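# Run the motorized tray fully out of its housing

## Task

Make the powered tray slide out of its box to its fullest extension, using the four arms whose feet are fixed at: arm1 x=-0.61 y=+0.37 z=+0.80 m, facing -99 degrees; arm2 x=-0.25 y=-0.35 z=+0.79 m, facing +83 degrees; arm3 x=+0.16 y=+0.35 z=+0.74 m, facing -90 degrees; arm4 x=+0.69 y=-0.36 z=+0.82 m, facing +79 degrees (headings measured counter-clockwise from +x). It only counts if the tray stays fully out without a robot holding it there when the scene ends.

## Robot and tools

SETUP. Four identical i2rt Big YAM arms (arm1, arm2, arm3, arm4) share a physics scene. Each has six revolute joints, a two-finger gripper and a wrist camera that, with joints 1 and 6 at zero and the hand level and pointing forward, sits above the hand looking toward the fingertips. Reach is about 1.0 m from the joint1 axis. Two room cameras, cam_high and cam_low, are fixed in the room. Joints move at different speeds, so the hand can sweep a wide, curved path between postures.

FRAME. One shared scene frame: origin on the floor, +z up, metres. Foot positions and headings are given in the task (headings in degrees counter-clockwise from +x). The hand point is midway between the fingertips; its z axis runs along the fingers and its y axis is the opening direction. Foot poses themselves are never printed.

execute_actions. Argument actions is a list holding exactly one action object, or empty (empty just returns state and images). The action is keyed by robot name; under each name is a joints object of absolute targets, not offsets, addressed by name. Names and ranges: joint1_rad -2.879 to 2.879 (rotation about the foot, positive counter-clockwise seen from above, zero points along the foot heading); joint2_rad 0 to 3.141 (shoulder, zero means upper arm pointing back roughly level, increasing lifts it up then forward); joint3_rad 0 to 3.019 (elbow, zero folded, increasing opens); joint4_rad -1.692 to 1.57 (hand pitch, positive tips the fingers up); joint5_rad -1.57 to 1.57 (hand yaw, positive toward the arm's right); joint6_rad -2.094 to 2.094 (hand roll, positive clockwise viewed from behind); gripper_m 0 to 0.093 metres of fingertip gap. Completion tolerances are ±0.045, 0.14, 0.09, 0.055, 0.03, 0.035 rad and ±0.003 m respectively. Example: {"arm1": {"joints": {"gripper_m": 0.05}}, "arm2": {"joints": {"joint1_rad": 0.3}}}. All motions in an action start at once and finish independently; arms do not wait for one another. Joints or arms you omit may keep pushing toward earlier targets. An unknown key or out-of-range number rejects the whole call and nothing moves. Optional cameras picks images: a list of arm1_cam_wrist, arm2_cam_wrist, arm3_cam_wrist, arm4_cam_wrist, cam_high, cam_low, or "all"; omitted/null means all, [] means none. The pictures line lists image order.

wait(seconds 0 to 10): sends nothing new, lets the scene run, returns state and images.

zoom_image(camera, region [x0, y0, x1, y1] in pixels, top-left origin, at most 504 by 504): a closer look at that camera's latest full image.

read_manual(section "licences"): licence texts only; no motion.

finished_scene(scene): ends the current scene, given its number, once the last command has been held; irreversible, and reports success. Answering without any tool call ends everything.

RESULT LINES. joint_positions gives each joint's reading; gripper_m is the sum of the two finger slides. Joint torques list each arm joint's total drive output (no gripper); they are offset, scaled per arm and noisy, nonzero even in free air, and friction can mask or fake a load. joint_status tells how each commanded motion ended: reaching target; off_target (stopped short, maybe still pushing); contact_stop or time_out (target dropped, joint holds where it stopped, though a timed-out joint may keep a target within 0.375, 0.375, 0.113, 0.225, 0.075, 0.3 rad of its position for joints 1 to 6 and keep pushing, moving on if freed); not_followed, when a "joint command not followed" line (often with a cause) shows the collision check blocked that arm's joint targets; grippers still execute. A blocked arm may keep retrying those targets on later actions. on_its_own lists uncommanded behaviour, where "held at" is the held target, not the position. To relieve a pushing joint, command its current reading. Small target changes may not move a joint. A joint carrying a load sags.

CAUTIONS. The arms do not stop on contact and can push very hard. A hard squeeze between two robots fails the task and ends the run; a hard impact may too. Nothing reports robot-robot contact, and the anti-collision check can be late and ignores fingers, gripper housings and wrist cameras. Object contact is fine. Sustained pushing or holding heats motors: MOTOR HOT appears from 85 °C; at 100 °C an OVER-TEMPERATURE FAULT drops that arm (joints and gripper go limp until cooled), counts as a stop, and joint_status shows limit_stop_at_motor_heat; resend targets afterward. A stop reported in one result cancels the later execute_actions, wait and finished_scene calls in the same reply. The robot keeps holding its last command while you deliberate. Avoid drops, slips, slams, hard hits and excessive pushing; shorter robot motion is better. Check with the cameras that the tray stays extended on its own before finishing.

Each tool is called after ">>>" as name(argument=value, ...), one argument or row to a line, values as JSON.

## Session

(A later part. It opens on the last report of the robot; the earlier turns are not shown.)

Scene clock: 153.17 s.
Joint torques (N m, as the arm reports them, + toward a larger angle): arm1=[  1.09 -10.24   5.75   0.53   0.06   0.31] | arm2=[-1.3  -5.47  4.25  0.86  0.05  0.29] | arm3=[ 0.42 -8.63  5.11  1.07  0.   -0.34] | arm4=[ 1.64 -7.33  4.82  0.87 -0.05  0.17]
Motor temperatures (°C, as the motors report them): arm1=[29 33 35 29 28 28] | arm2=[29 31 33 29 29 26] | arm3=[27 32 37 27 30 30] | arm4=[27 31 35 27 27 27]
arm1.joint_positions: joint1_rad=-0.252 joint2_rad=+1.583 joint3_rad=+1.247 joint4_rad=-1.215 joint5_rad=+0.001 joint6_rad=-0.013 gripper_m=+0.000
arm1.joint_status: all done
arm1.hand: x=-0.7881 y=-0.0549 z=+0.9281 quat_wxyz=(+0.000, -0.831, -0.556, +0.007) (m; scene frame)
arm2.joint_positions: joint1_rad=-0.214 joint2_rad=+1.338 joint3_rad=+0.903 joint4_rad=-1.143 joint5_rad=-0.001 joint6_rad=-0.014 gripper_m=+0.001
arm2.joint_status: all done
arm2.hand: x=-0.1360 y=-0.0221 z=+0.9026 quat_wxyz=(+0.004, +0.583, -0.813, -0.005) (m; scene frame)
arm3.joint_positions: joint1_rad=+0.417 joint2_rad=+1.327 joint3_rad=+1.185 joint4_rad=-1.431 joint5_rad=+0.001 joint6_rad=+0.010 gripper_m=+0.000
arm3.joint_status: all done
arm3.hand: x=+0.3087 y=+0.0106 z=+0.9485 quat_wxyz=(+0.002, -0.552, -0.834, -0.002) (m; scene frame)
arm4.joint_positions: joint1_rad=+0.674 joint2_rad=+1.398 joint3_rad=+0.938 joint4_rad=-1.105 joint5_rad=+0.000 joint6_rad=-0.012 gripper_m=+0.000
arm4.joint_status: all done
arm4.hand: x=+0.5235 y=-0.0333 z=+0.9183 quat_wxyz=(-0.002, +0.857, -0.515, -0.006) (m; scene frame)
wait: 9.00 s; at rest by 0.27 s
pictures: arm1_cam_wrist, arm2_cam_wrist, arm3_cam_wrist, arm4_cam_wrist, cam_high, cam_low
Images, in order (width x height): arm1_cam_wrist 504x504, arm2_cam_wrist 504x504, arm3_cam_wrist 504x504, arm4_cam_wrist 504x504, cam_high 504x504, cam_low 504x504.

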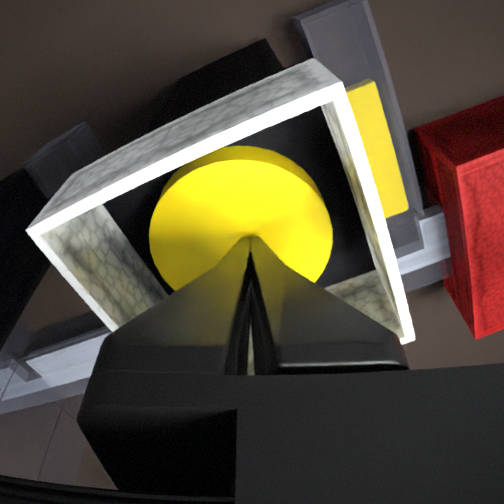

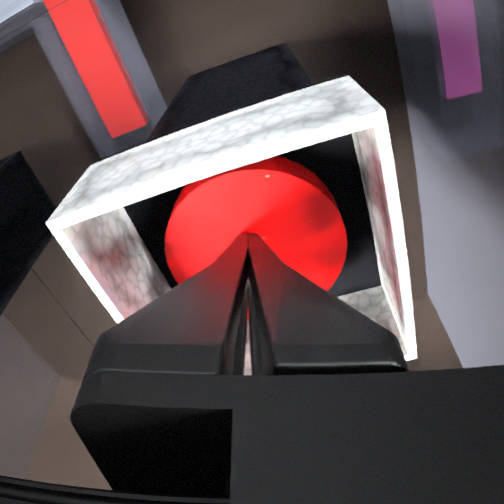

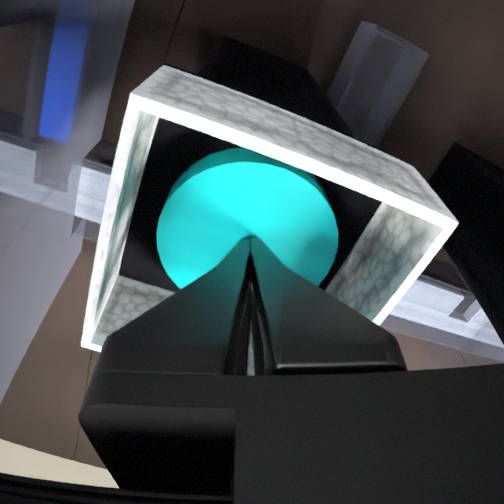

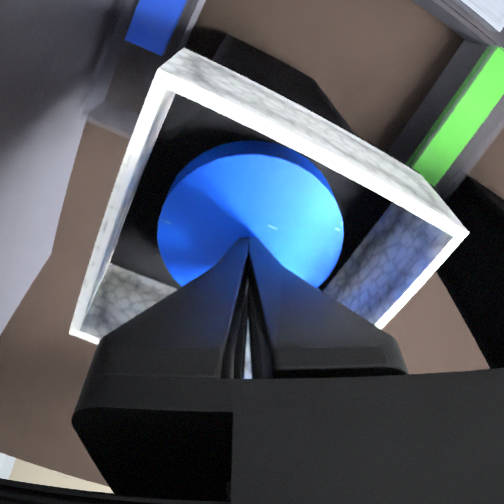

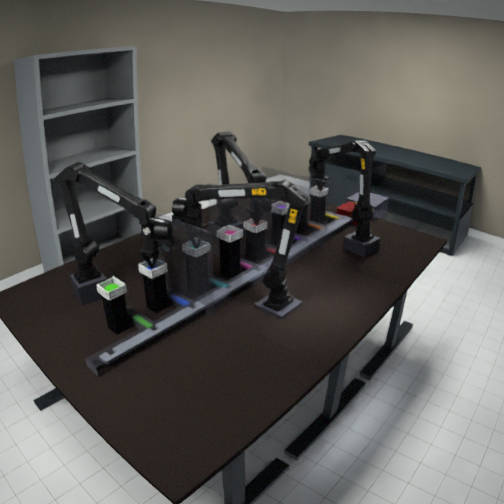

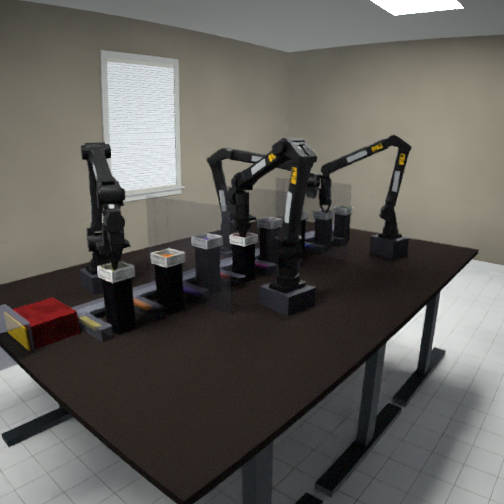

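>>> wait(
  seconds=2,
)

>>> execute_actions(
  actions=[
    {"arm1":{"joints":{"joint2_rad":1.49,"joint3_rad":1.31,"joint4_rad":-1.35}},"arm4":{"joints":{"joint2_rad":1.31,"joint3_rad":1.02,"joint4_rad":-1.25}}},
  ],
  cameras=[],
)

>>> execute_actions(
  actions=[
    {"arm1":{"joints":{"joint1_rad":0.25,"joint4_rad":-1.39}},"arm4":{"joints":{"joint1_rad":0.04,"joint4_rad":-1.3}}},
  ],
  cameras=[],
)

>>> execute_actions(
  actions=[
    {"arm1":{"joints":{"joint2_rad":1.54,"joint3_rad":1.1,"joint4_rad":-1.2}},"arm4":{"joints":{"joint2_rad":1.37,"joint3_rad":0.82,"joint4_rad":-1.1}}},
  ],
  cameras=[],
)

>>> wait(
  seconds=10,
)

>>> wait(
  seconds=10,
)

Scene clock: 163.83 s.
Joint torques (N m, as the arm reports them, + toward a larger angle): arm1=[  2.42 -10.12   5.46   0.66  -0.02   0.24] | arm2=[-1.27 -5.58  4.24  0.85  0.05  0.3 ] | arm3=[ 0.36 -8.77  5.05  1.1  -0.01 -0.31] | arm4=[ 1.66 -7.19  4.84  0.88 -0.05  0.16]
Motor temperatures (°C, as the motors report them): arm1=[29 33 34 29 28 28] | arm2=[29 31 33 29 29 26] | arm3=[27 32 37 27 30 30] | arm4=[27 31 35 27 27 27]
arm1.joint_positions: joint1_rad=-0.252 joint2_rad=+1.583 joint3_rad=+1.247 joint4_rad=-1.215 joint5_rad=+0.001 joint6_rad=-0.013 gripper_m=+0.000
arm1.joint_status: all done
arm1.hand: x=-0.7881 y=-0.0549 z=+0.9281 quat_wxyz=(+0.000, -0.831, -0.556, +0.007) (m; scene frame)
arm2.joint_positions: joint1_rad=-0.214 joint2_rad=+1.338 joint3_rad=+0.903 joint4_rad=-1.143 joint5_rad=-0.001 joint6_rad=-0.014 gripper_m=+0.001
arm2.joint_status: all done
arm2.hand: x=-0.1360 y=-0.0221 z=+0.9026 quat_wxyz=(+0.004, +0.583, -0.813, -0.005) (m; scene frame)
arm3.joint_positions: joint1_rad=+0.417 joint2_rad=+1.327 joint3_rad=+1.185 joint4_rad=-1.431 joint5_rad=+0.001 joint6_rad=+0.010 gripper_m=+0.000
arm3.joint_status: all done
arm3.hand: x=+0.3087 y=+0.0106 z=+0.9485 quat_wxyz=(+0.002, -0.552, -0.834, -0.002) (m; scene frame)
arm4.joint_positions: joint1_rad=+0.674 joint2_rad=+1.398 joint3_rad=+0.938 joint4_rad=-1.105 joint5_rad=+0.000 joint6_rad=-0.012 gripper_m=+0.000
arm4.joint_status: all done
arm4.hand: x=+0.5235 y=-0.0333 z=+0.9183 quat_wxyz=(-0.002, +0.857, -0.515, -0.006) (m; scene frame)
wait: 2.00 s; at rest from the start
pictures: arm1_cam_wrist, arm2_cam_wrist, arm3_cam_wrist, arm4_cam_wrist, cam_high, cam_low
Images, in order (width x height): arm1_cam_wrist 504x504, arm2_cam_wrist 504x504, arm3_cam_wrist 504x504, arm4_cam_wrist 504x504, cam_high 504x504, cam_low 504x504.

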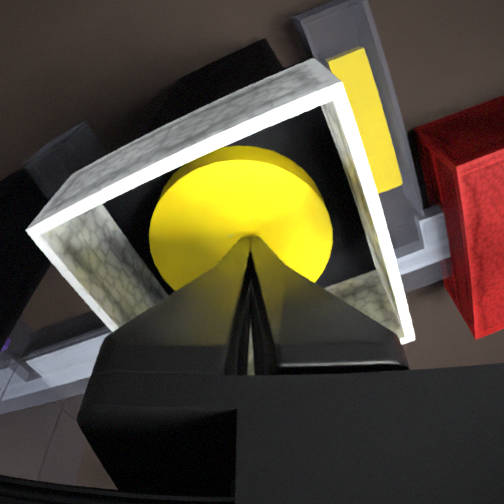

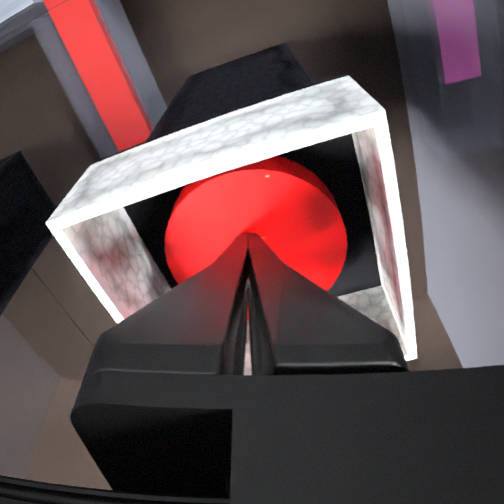

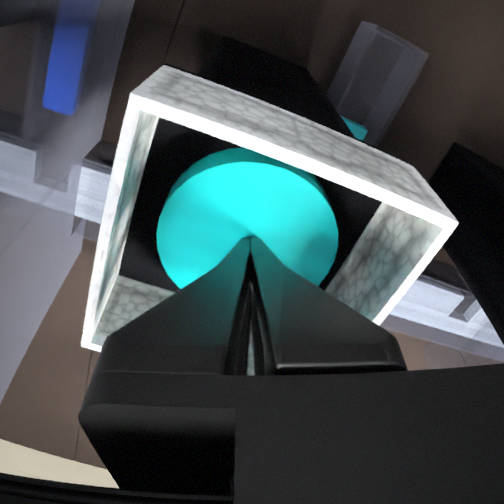

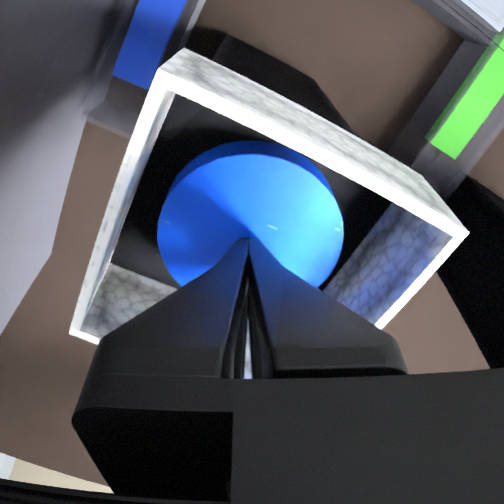

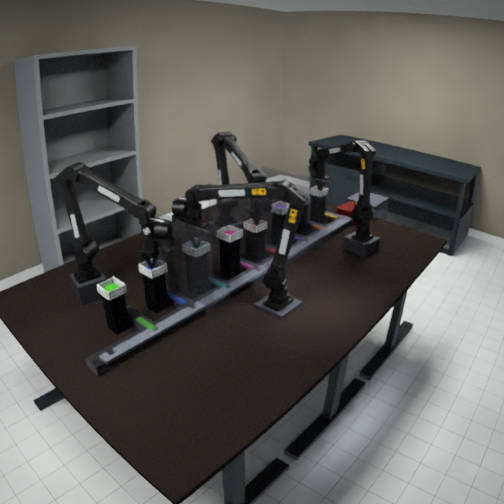

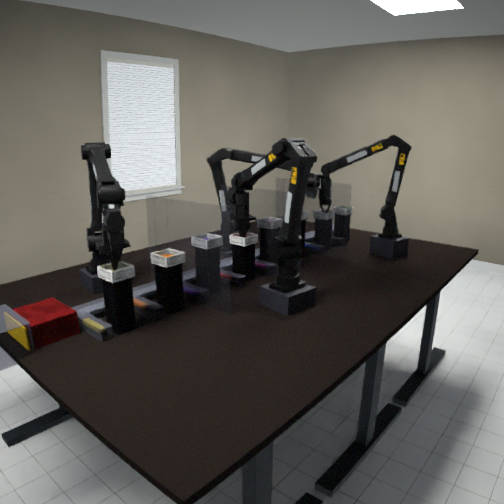

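Scene clock: 164.77 s.
Joint torques (N m, as the arm reports them, + toward a larger angle): arm1=[  1.64 -13.34  13.2    0.02  -0.02   0.27] | arm2=[-1.3  -5.5   4.24  0.86  0.05  0.29] | arm3=[ 0.23 -8.7   5.04  1.08  0.   -0.29] | arm4=[ 1.65 -9.07 10.79  0.13 -0.06  0.16]
Motor temperatures (°C, as the motors report them): arm1=[29 33 35 29 28 28] | arm2=[29 31 33 29 29 26] | arm3=[27 33 37 27 30 30] | arm4=[27 31 35 27 27 27]
arm1.joint_positions: joint1_rad=-0.252 joint2_rad=+1.488 joint3_rad=+1.256 joint4_rad=-1.339 joint5_rad=+0.001 joint6_rad=-0.013 gripper_m=+0.000
arm1.joint_status: all done
arm1.hand: x=-0.7760 y=-0.0275 z=+0.9712 quat_wxyz=(+0.006, -0.831, -0.556, -0.002) (m; scene frame)
arm2.joint_positions: joint1_rad=-0.214 joint2_rad=+1.338 joint3_rad=+0.903 joint4_rad=-1.143 joint5_rad=-0.001 joint6_rad=-0.014 gripper_m=+0.001
arm2.joint_status: not commanded
arm2.hand: x=-0.1360 y=-0.0221 z=+0.9026 quat_wxyz=(+0.004, +0.583, -0.813, -0.005) (m; scene frame)
arm3.joint_positions: joint1_rad=+0.417 joint2_rad=+1.327 joint3_rad=+1.185 joint4_rad=-1.431 joint5_rad=+0.001 joint6_rad=+0.010 gripper_m=+0.000
arm3.joint_status: not commanded
arm3.hand: x=+0.3087 y=+0.0106 z=+0.9485 quat_wxyz=(+0.002, -0.552, -0.834, -0.002) (m; scene frame)
arm4.joint_positions: joint1_rad=+0.674 joint2_rad=+1.299 joint3_rad=+0.984 joint4_rad=-1.239 joint5_rad=+0.000 joint6_rad=-0.012 gripper_m=+0.000
arm4.joint_status: all done
arm4.hand: x=+0.5304 y=-0.0464 z=+0.9679 quat_wxyz=(-0.005, +0.857, -0.515, -0.011) (m; scene frame)
pictures: none
No camera images: the call's "cameras" was empty. Leave "cameras" out to get every camera's image.

Scene clock: 166.00 s.
Joint torques (N m, as the arm reports them, + toward a larger angle): arm1=[  0.21 -13.5   12.87  -0.44   0.06   0.27] | arm2=[-1.25 -5.48  4.24  0.87  0.05  0.3 ] | arm3=[ 0.42 -8.88  5.04  1.    0.   -0.29] | arm4=[ 0.75 -9.   10.73  0.09 -0.05  0.16]
Motor temperatures (°C, as the motors report them): arm1=[29 33 36 29 28 28] | arm2=[29 31 33 29 29 26] | arm3=[27 33 37 27 30 30] | arm4=[27 31 36 27 27 27]
arm1.joint_positions: joint1_rad=+0.256 joint2_rad=+1.488 joint3_rad=+1.256 joint4_rad=-1.377 joint5_rad=-0.001 joint6_rad=-0.013 gripper_m=+0.000
arm1.joint_status: all done
arm1.hand: x=-0.5632 y=-0.0510 z=+0.9705 quat_wxyz=(+0.019, -0.665, -0.747, -0.017) (m; scene frame)
arm2.joint_positions: joint1_rad=-0.214 joint2_rad=+1.338 joint3_rad=+0.903 joint4_rad=-1.143 joint5_rad=-0.001 joint6_rad=-0.014 gripper_m=+0.001
arm2.joint_status: not commanded
arm2.hand: x=-0.1360 y=-0.0221 z=+0.9026 quat_wxyz=(+0.004, +0.583, -0.813, -0.005) (m; scene frame)
arm3.joint_positions: joint1_rad=+0.417 joint2_rad=+1.327 joint3_rad=+1.185 joint4_rad=-1.431 joint5_rad=+0.001 joint6_rad=+0.010 gripper_m=+0.000
arm3.joint_status: not commanded
arm3.hand: x=+0.3087 y=+0.0106 z=+0.9485 quat_wxyz=(+0.002, -0.552, -0.834, -0.002) (m; scene frame)
arm4.joint_positions: joint1_rad=+0.046 joint2_rad=+1.299 joint3_rad=+0.984 joint4_rad=-1.289 joint5_rad=+0.000 joint6_rad=-0.012 gripper_m=+0.000
arm4.joint_status: all done
arm4.hand: x=+0.7440 y=-0.0237 z=+0.9670 quat_wxyz=(+0.013, +0.656, -0.755, +0.007) (m; scene frame)
pictures: none
No camera images: the call's "cameras" was empty. Leave "cameras" out to get every camera's image.

Scene clock: 166.87 s.
Joint torques (N m, as the arm reports them, + toward a larger angle): arm1=[  1.04 -10.44   4.72   0.81   0.07   0.21] | arm2=[-1.28 -5.57  4.23  0.88  0.05  0.3 ] | arm3=[ 0.65 -8.84  5.2   1.06  0.01 -0.3 ] | arm4=[ 0.58 -6.72  4.55  1.3  -0.05  0.15]
Motor temperatures (°C, as the motors report them): arm1=[29 33 36 29 28 28] | arm2=[29 31 33 29 29 26] | arm3=[27 33 37 27 30 30] | arm4=[27 31 36 27 27 27]
arm1.joint_positions: joint1_rad=+0.256 joint2_rad=+1.500 joint3_rad=+1.146 joint4_rad=-1.211 joint5_rad=-0.001 joint6_rad=-0.013 gripper_m=+0.000
arm1.joint_status: all done
arm1.hand: x=-0.5631 y=-0.0524 z=+0.9251 quat_wxyz=(+0.003, -0.665, -0.747, -0.002) (m; scene frame)
arm2.joint_positions: joint1_rad=-0.214 joint2_rad=+1.338 joint3_rad=+0.903 joint4_rad=-1.143 joint5_rad=-0.001 joint6_rad=-0.014 gripper_m=+0.001
arm2.joint_status: not commanded
arm2.hand: x=-0.1360 y=-0.0221 z=+0.9026 quat_wxyz=(+0.004, +0.583, -0.813, -0.005) (m; scene frame)
arm3.joint_positions: joint1_rad=+0.417 joint2_rad=+1.327 joint3_rad=+1.185 joint4_rad=-1.431 joint5_rad=+0.001 joint6_rad=+0.010 gripper_m=+0.000
arm3.joint_status: not commanded
arm3.hand: x=+0.3087 y=+0.0106 z=+0.9485 quat_wxyz=(+0.002, -0.552, -0.834, -0.002) (m; scene frame)
arm4.joint_positions: joint1_rad=+0.046 joint2_rad=+1.330 joint3_rad=+0.862 joint4_rad=-1.115 joint5_rad=+0.000 joint6_rad=-0.012 gripper_m=+0.000
arm4.joint_status: all done
arm4.hand: x=+0.7429 y=-0.0288 z=+0.9136 quat_wxyz=(+0.005, +0.656, -0.755, +0.001) (m; scene frame)
pictures: none
No camera images: the call's "cameras" was empty. Leave "cameras" out to get every camera's image.

Scene clock: 176.87 s.
Joint torques (N m, as the arm reports them, + toward a larger angle): arm1=[  1.13 -10.21   4.87   0.66   0.08   0.23] | arm2=[-1.31 -5.52  4.23  0.86  0.05  0.3 ] | arm3=[ 0.57 -8.38  5.13  1.07  0.02 -0.33] | arm4=[ 0.49 -6.59  4.51  1.34 -0.05  0.17]
Motor temperatures (°C, as the motors report them): arm1=[29 33 35 29 28 28] | arm2=[29 31 33 29 29 26] | arm3=[27 33 37 27 30 30] | arm4=[27 31 35 27 27 27]
arm1.joint_positions: joint1_rad=+0.256 joint2_rad=+1.500 joint3_rad=+1.146 joint4_rad=-1.211 joint5_rad=-0.001 joint6_rad=-0.013 gripper_m=+0.000
arm1.joint_status: all done
arm1.hand: x=-0.5631 y=-0.0524 z=+0.9251 quat_wxyz=(+0.003, -0.665, -0.747, -0.002) (m; scene frame)
arm2.joint_positions: joint1_rad=-0.214 joint2_rad=+1.338 joint3_rad=+0.903 joint4_rad=-1.143 joint5_rad=-0.001 joint6_rad=-0.014 gripper_m=+0.001
arm2.joint_status: not commanded
arm2.hand: x=-0.1360 y=-0.0221 z=+0.9026 quat_wxyz=(+0.004, +0.583, -0.813, -0.005) (m; scene frame)
arm3.joint_positions: joint1_rad=+0.417 joint2_rad=+1.327 joint3_rad=+1.185 joint4_rad=-1.431 joint5_rad=+0.001 joint6_rad=+0.010 gripper_m=+0.000
arm3.joint_status: not commanded
arm3.hand: x=+0.3087 y=+0.0106 z=+0.9485 quat_wxyz=(+0.002, -0.552, -0.834, -0.002) (m; scene frame)
arm4.joint_positions: joint1_rad=+0.046 joint2_rad=+1.330 joint3_rad=+0.862 joint4_rad=-1.115 joint5_rad=+0.000 joint6_rad=-0.012 gripper_m=+0.000
arm4.joint_status: all done
arm4.hand: x=+0.7429 y=-0.0288 z=+0.9136 quat_wxyz=(+0.005, +0.656, -0.755, +0.001) (m; scene frame)
wait: 10.00 s; at rest by 0.27 s
pictures: arm1_cam_wrist, arm2_cam_wrist, arm3_cam_wrist, arm4_cam_wrist, cam_high, cam_low
Images, in order (width x height): arm1_cam_wrist 504x504, arm2_cam_wrist 504x504, arm3_cam_wrist 504x504, arm4_cam_wrist 504x504, cam_high 504x504, cam_low 504x504.

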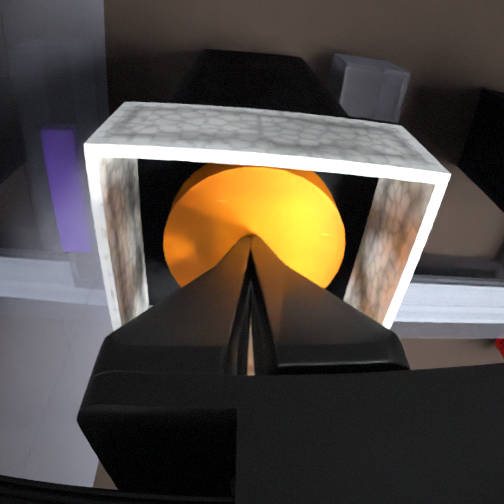

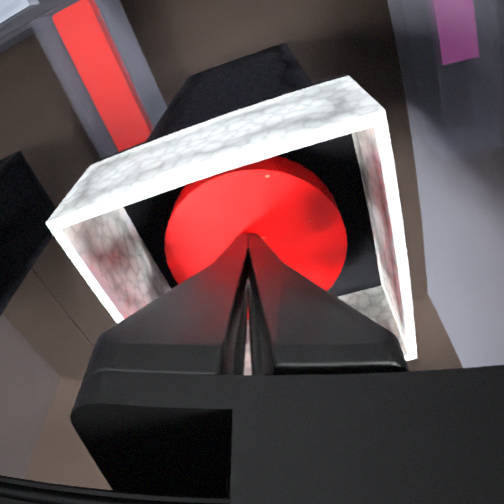

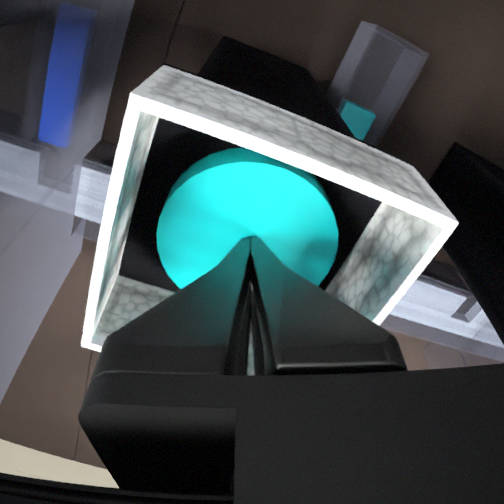

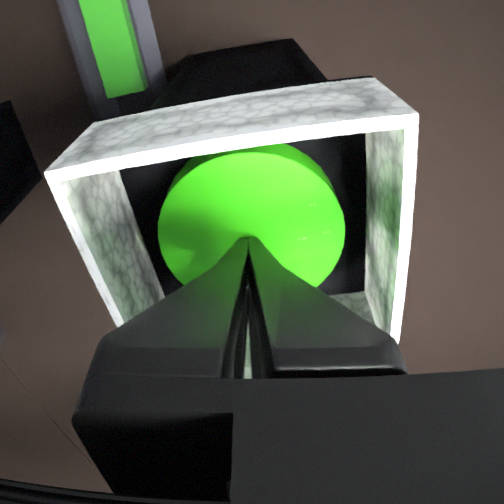

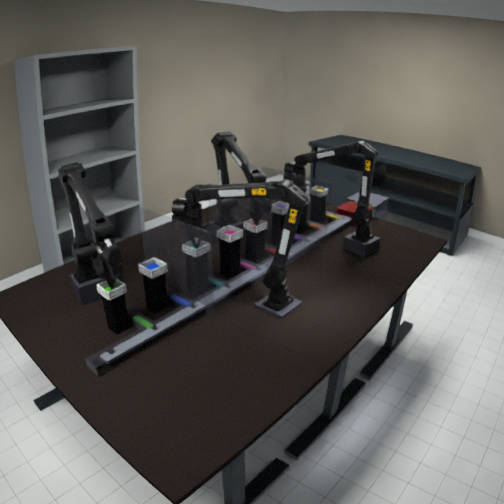

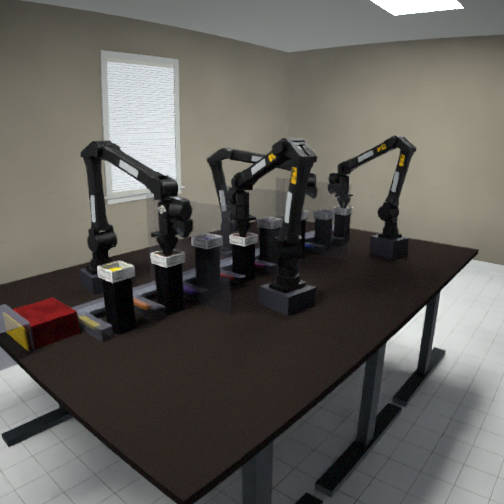

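Scene clock: 186.87 s.
Joint torques (N m, as the arm reports them, + toward a larger angle): arm1=[ 0.5  -9.57  4.81  1.    0.07  0.23] | arm2=[-1.2  -5.56  4.24  0.86  0.05  0.3 ] | arm3=[ 0.36 -9.04  5.13  1.02  0.01 -0.29] | arm4=[ 0.55 -6.5   4.48  1.35 -0.05  0.17]
Motor temperatures (°C, as the motors report them): arm1=[29 33 34 29 28 28] | arm2=[29 31 33 29 29 26] | arm3=[27 33 37 27 30 30] | arm4=[27 31 35 27 27 27]
arm1.joint_positions: joint1_rad=+0.256 joint2_rad=+1.500 joint3_rad=+1.146 joint4_rad=-1.211 joint5_rad=-0.001 joint6_rad=-0.013 gripper_m=+0.000
arm1.joint_status: all done
arm1.hand: x=-0.5631 y=-0.0524 z=+0.9251 quat_wxyz=(+0.003, -0.665, -0.747, -0.002) (m; scene frame)
arm2.joint_positions: joint1_rad=-0.214 joint2_rad=+1.338 joint3_rad=+0.903 joint4_rad=-1.143 joint5_rad=-0.001 joint6_rad=-0.014 gripper_m=+0.001
arm2.joint_status: not commanded
arm2.hand: x=-0.1360 y=-0.0221 z=+0.9026 quat_wxyz=(+0.004, +0.583, -0.813, -0.005) (m; scene frame)
arm3.joint_positions: joint1_rad=+0.417 joint2_rad=+1.327 joint3_rad=+1.185 joint4_rad=-1.431 joint5_rad=+0.001 joint6_rad=+0.010 gripper_m=+0.000
arm3.joint_status: not commanded
arm3.hand: x=+0.3087 y=+0.0106 z=+0.9485 quat_wxyz=(+0.002, -0.552, -0.834, -0.002) (m; scene frame)
arm4.joint_positions: joint1_rad=+0.046 joint2_rad=+1.330 joint3_rad=+0.862 joint4_rad=-1.115 joint5_rad=+0.000 joint6_rad=-0.012 gripper_m=+0.000
arm4.joint_status: all done
arm4.hand: x=+0.7429 y=-0.0288 z=+0.9136 quat_wxyz=(+0.005, +0.656, -0.755, +0.001) (m; scene frame)
wait: 10.00 s; at rest by 0.27 s
pictures: arm1_cam_wrist, arm2_cam_wrist, arm3_cam_wrist, arm4_cam_wrist, cam_high, cam_low
Images, in order (width x height): arm1_cam_wrist 504x504, arm2_cam_wrist 504x504, arm3_cam_wrist 504x504, arm4_cam_wrist 504x504, cam_high 504x504, cam_low 504x504.

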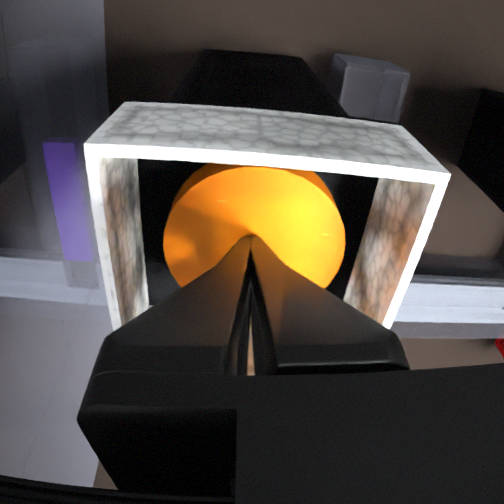

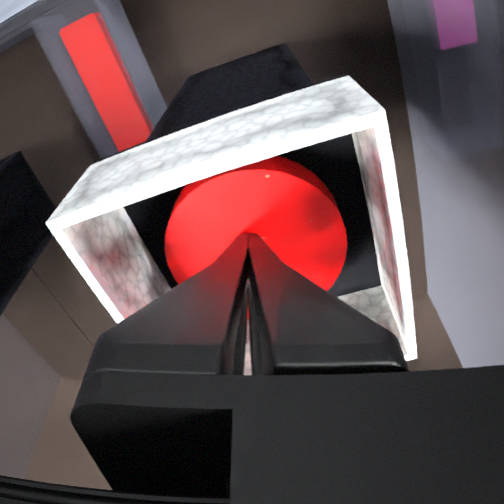

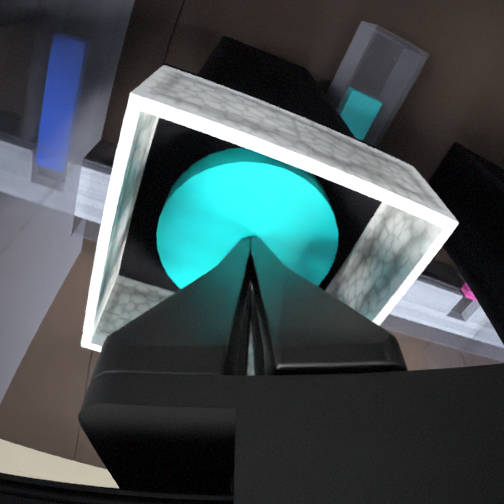

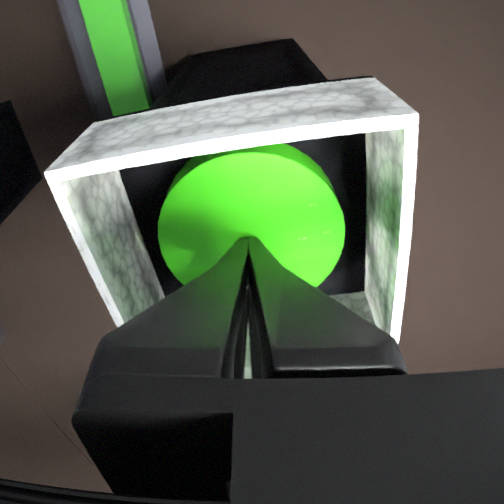

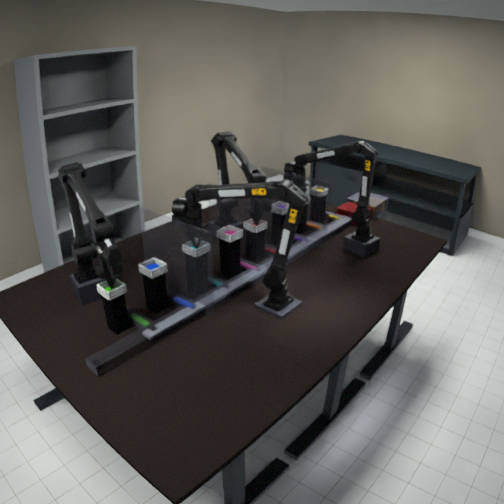

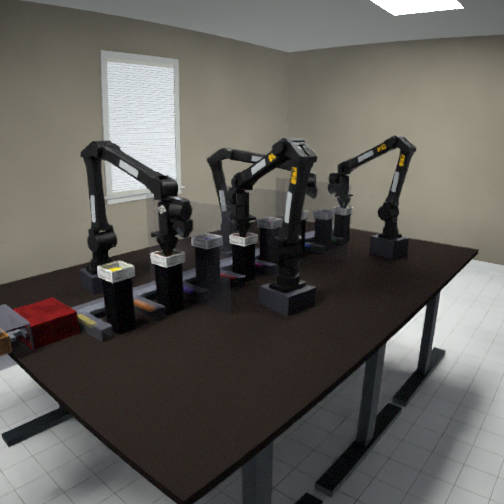

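>>> execute_actions(
  actions=[
    {"arm1":{"joints":{"joint2_rad":1.42}},"arm2":{"joints":{"joint2_rad":1.24}},"arm3":{"joints":{"joint2_rad":1.24}},"arm4":{"joints":{"joint2_rad":1.24}}},
  ],
  cameras=[],
)

>>> finished_scene(
  scene=2,
)

Scene clock: 191.00 s.
Joint torques (N m, as the arm reports them, + toward a larger angle): arm1=[  0.81 -11.58   7.86   0.66   0.04   0.23] | arm2=[-1.31 -6.82  6.94  0.65  0.05  0.29] | arm3=[ 0.11 -9.25  8.    0.84  0.02 -0.3 ] | arm4=[ 0.75 -8.2   7.19  0.91 -0.04  0.16]
Motor temperatures (°C, as the motors report them): arm1=[29 33 35 29 28 28] | arm2=[29 31 33 29 29 26] | arm3=[27 33 37 27 30 30] | arm4=[27 31 35 27 27 27]
arm1.joint_positions: joint1_rad=+0.256 joint2_rad=+1.420 joint3_rad=+1.107 joint4_rad=-1.203 joint5_rad=-0.001 joint6_rad=-0.013 gripper_m=+0.000
arm1.joint_status: all done
arm1.hand: x=-0.5644 y=-0.0393 z=+0.9427 quat_wxyz=(-0.016, -0.665, -0.747, +0.015) (m; scene frame)
arm2.joint_positions: joint1_rad=-0.214 joint2_rad=+1.238 joint3_rad=+0.867 joint4_rad=-1.134 joint5_rad=-0.001 joint6_rad=-0.014 gripper_m=+0.001
arm2.joint_status: all done
arm2.hand: x=-0.1395 y=-0.0326 z=+0.9214 quat_wxyz=(-0.026, +0.582, -0.812, -0.026) (m; scene frame)
arm3.joint_positions: joint1_rad=+0.417 joint2_rad=+1.228 joint3_rad=+1.147 joint4_rad=-1.425 joint5_rad=+0.001 joint6_rad=+0.010 gripper_m=+0.000
arm3.joint_status: all done
arm3.hand: x=+0.3012 y=+0.0278 z=+0.9679 quat_wxyz=(-0.026, -0.552, -0.834, +0.017) (m; scene frame)
arm4.joint_positions: joint1_rad=+0.046 joint2_rad=+1.233 joint3_rad=+0.830 joint4_rad=-1.103 joint5_rad=+0.000 joint6_rad=-0.012 gripper_m=+0.000
arm4.joint_status: all done
arm4.hand: x=+0.7418 y=-0.0364 z=+0.9324 quat_wxyz=(-0.024, +0.655, -0.755, -0.024) (m; scene frame)
pictures: none
No camera images: the call's "cameras" was empty. Leave "cameras" out to get every camera's image.

The scene is finished: the task was done.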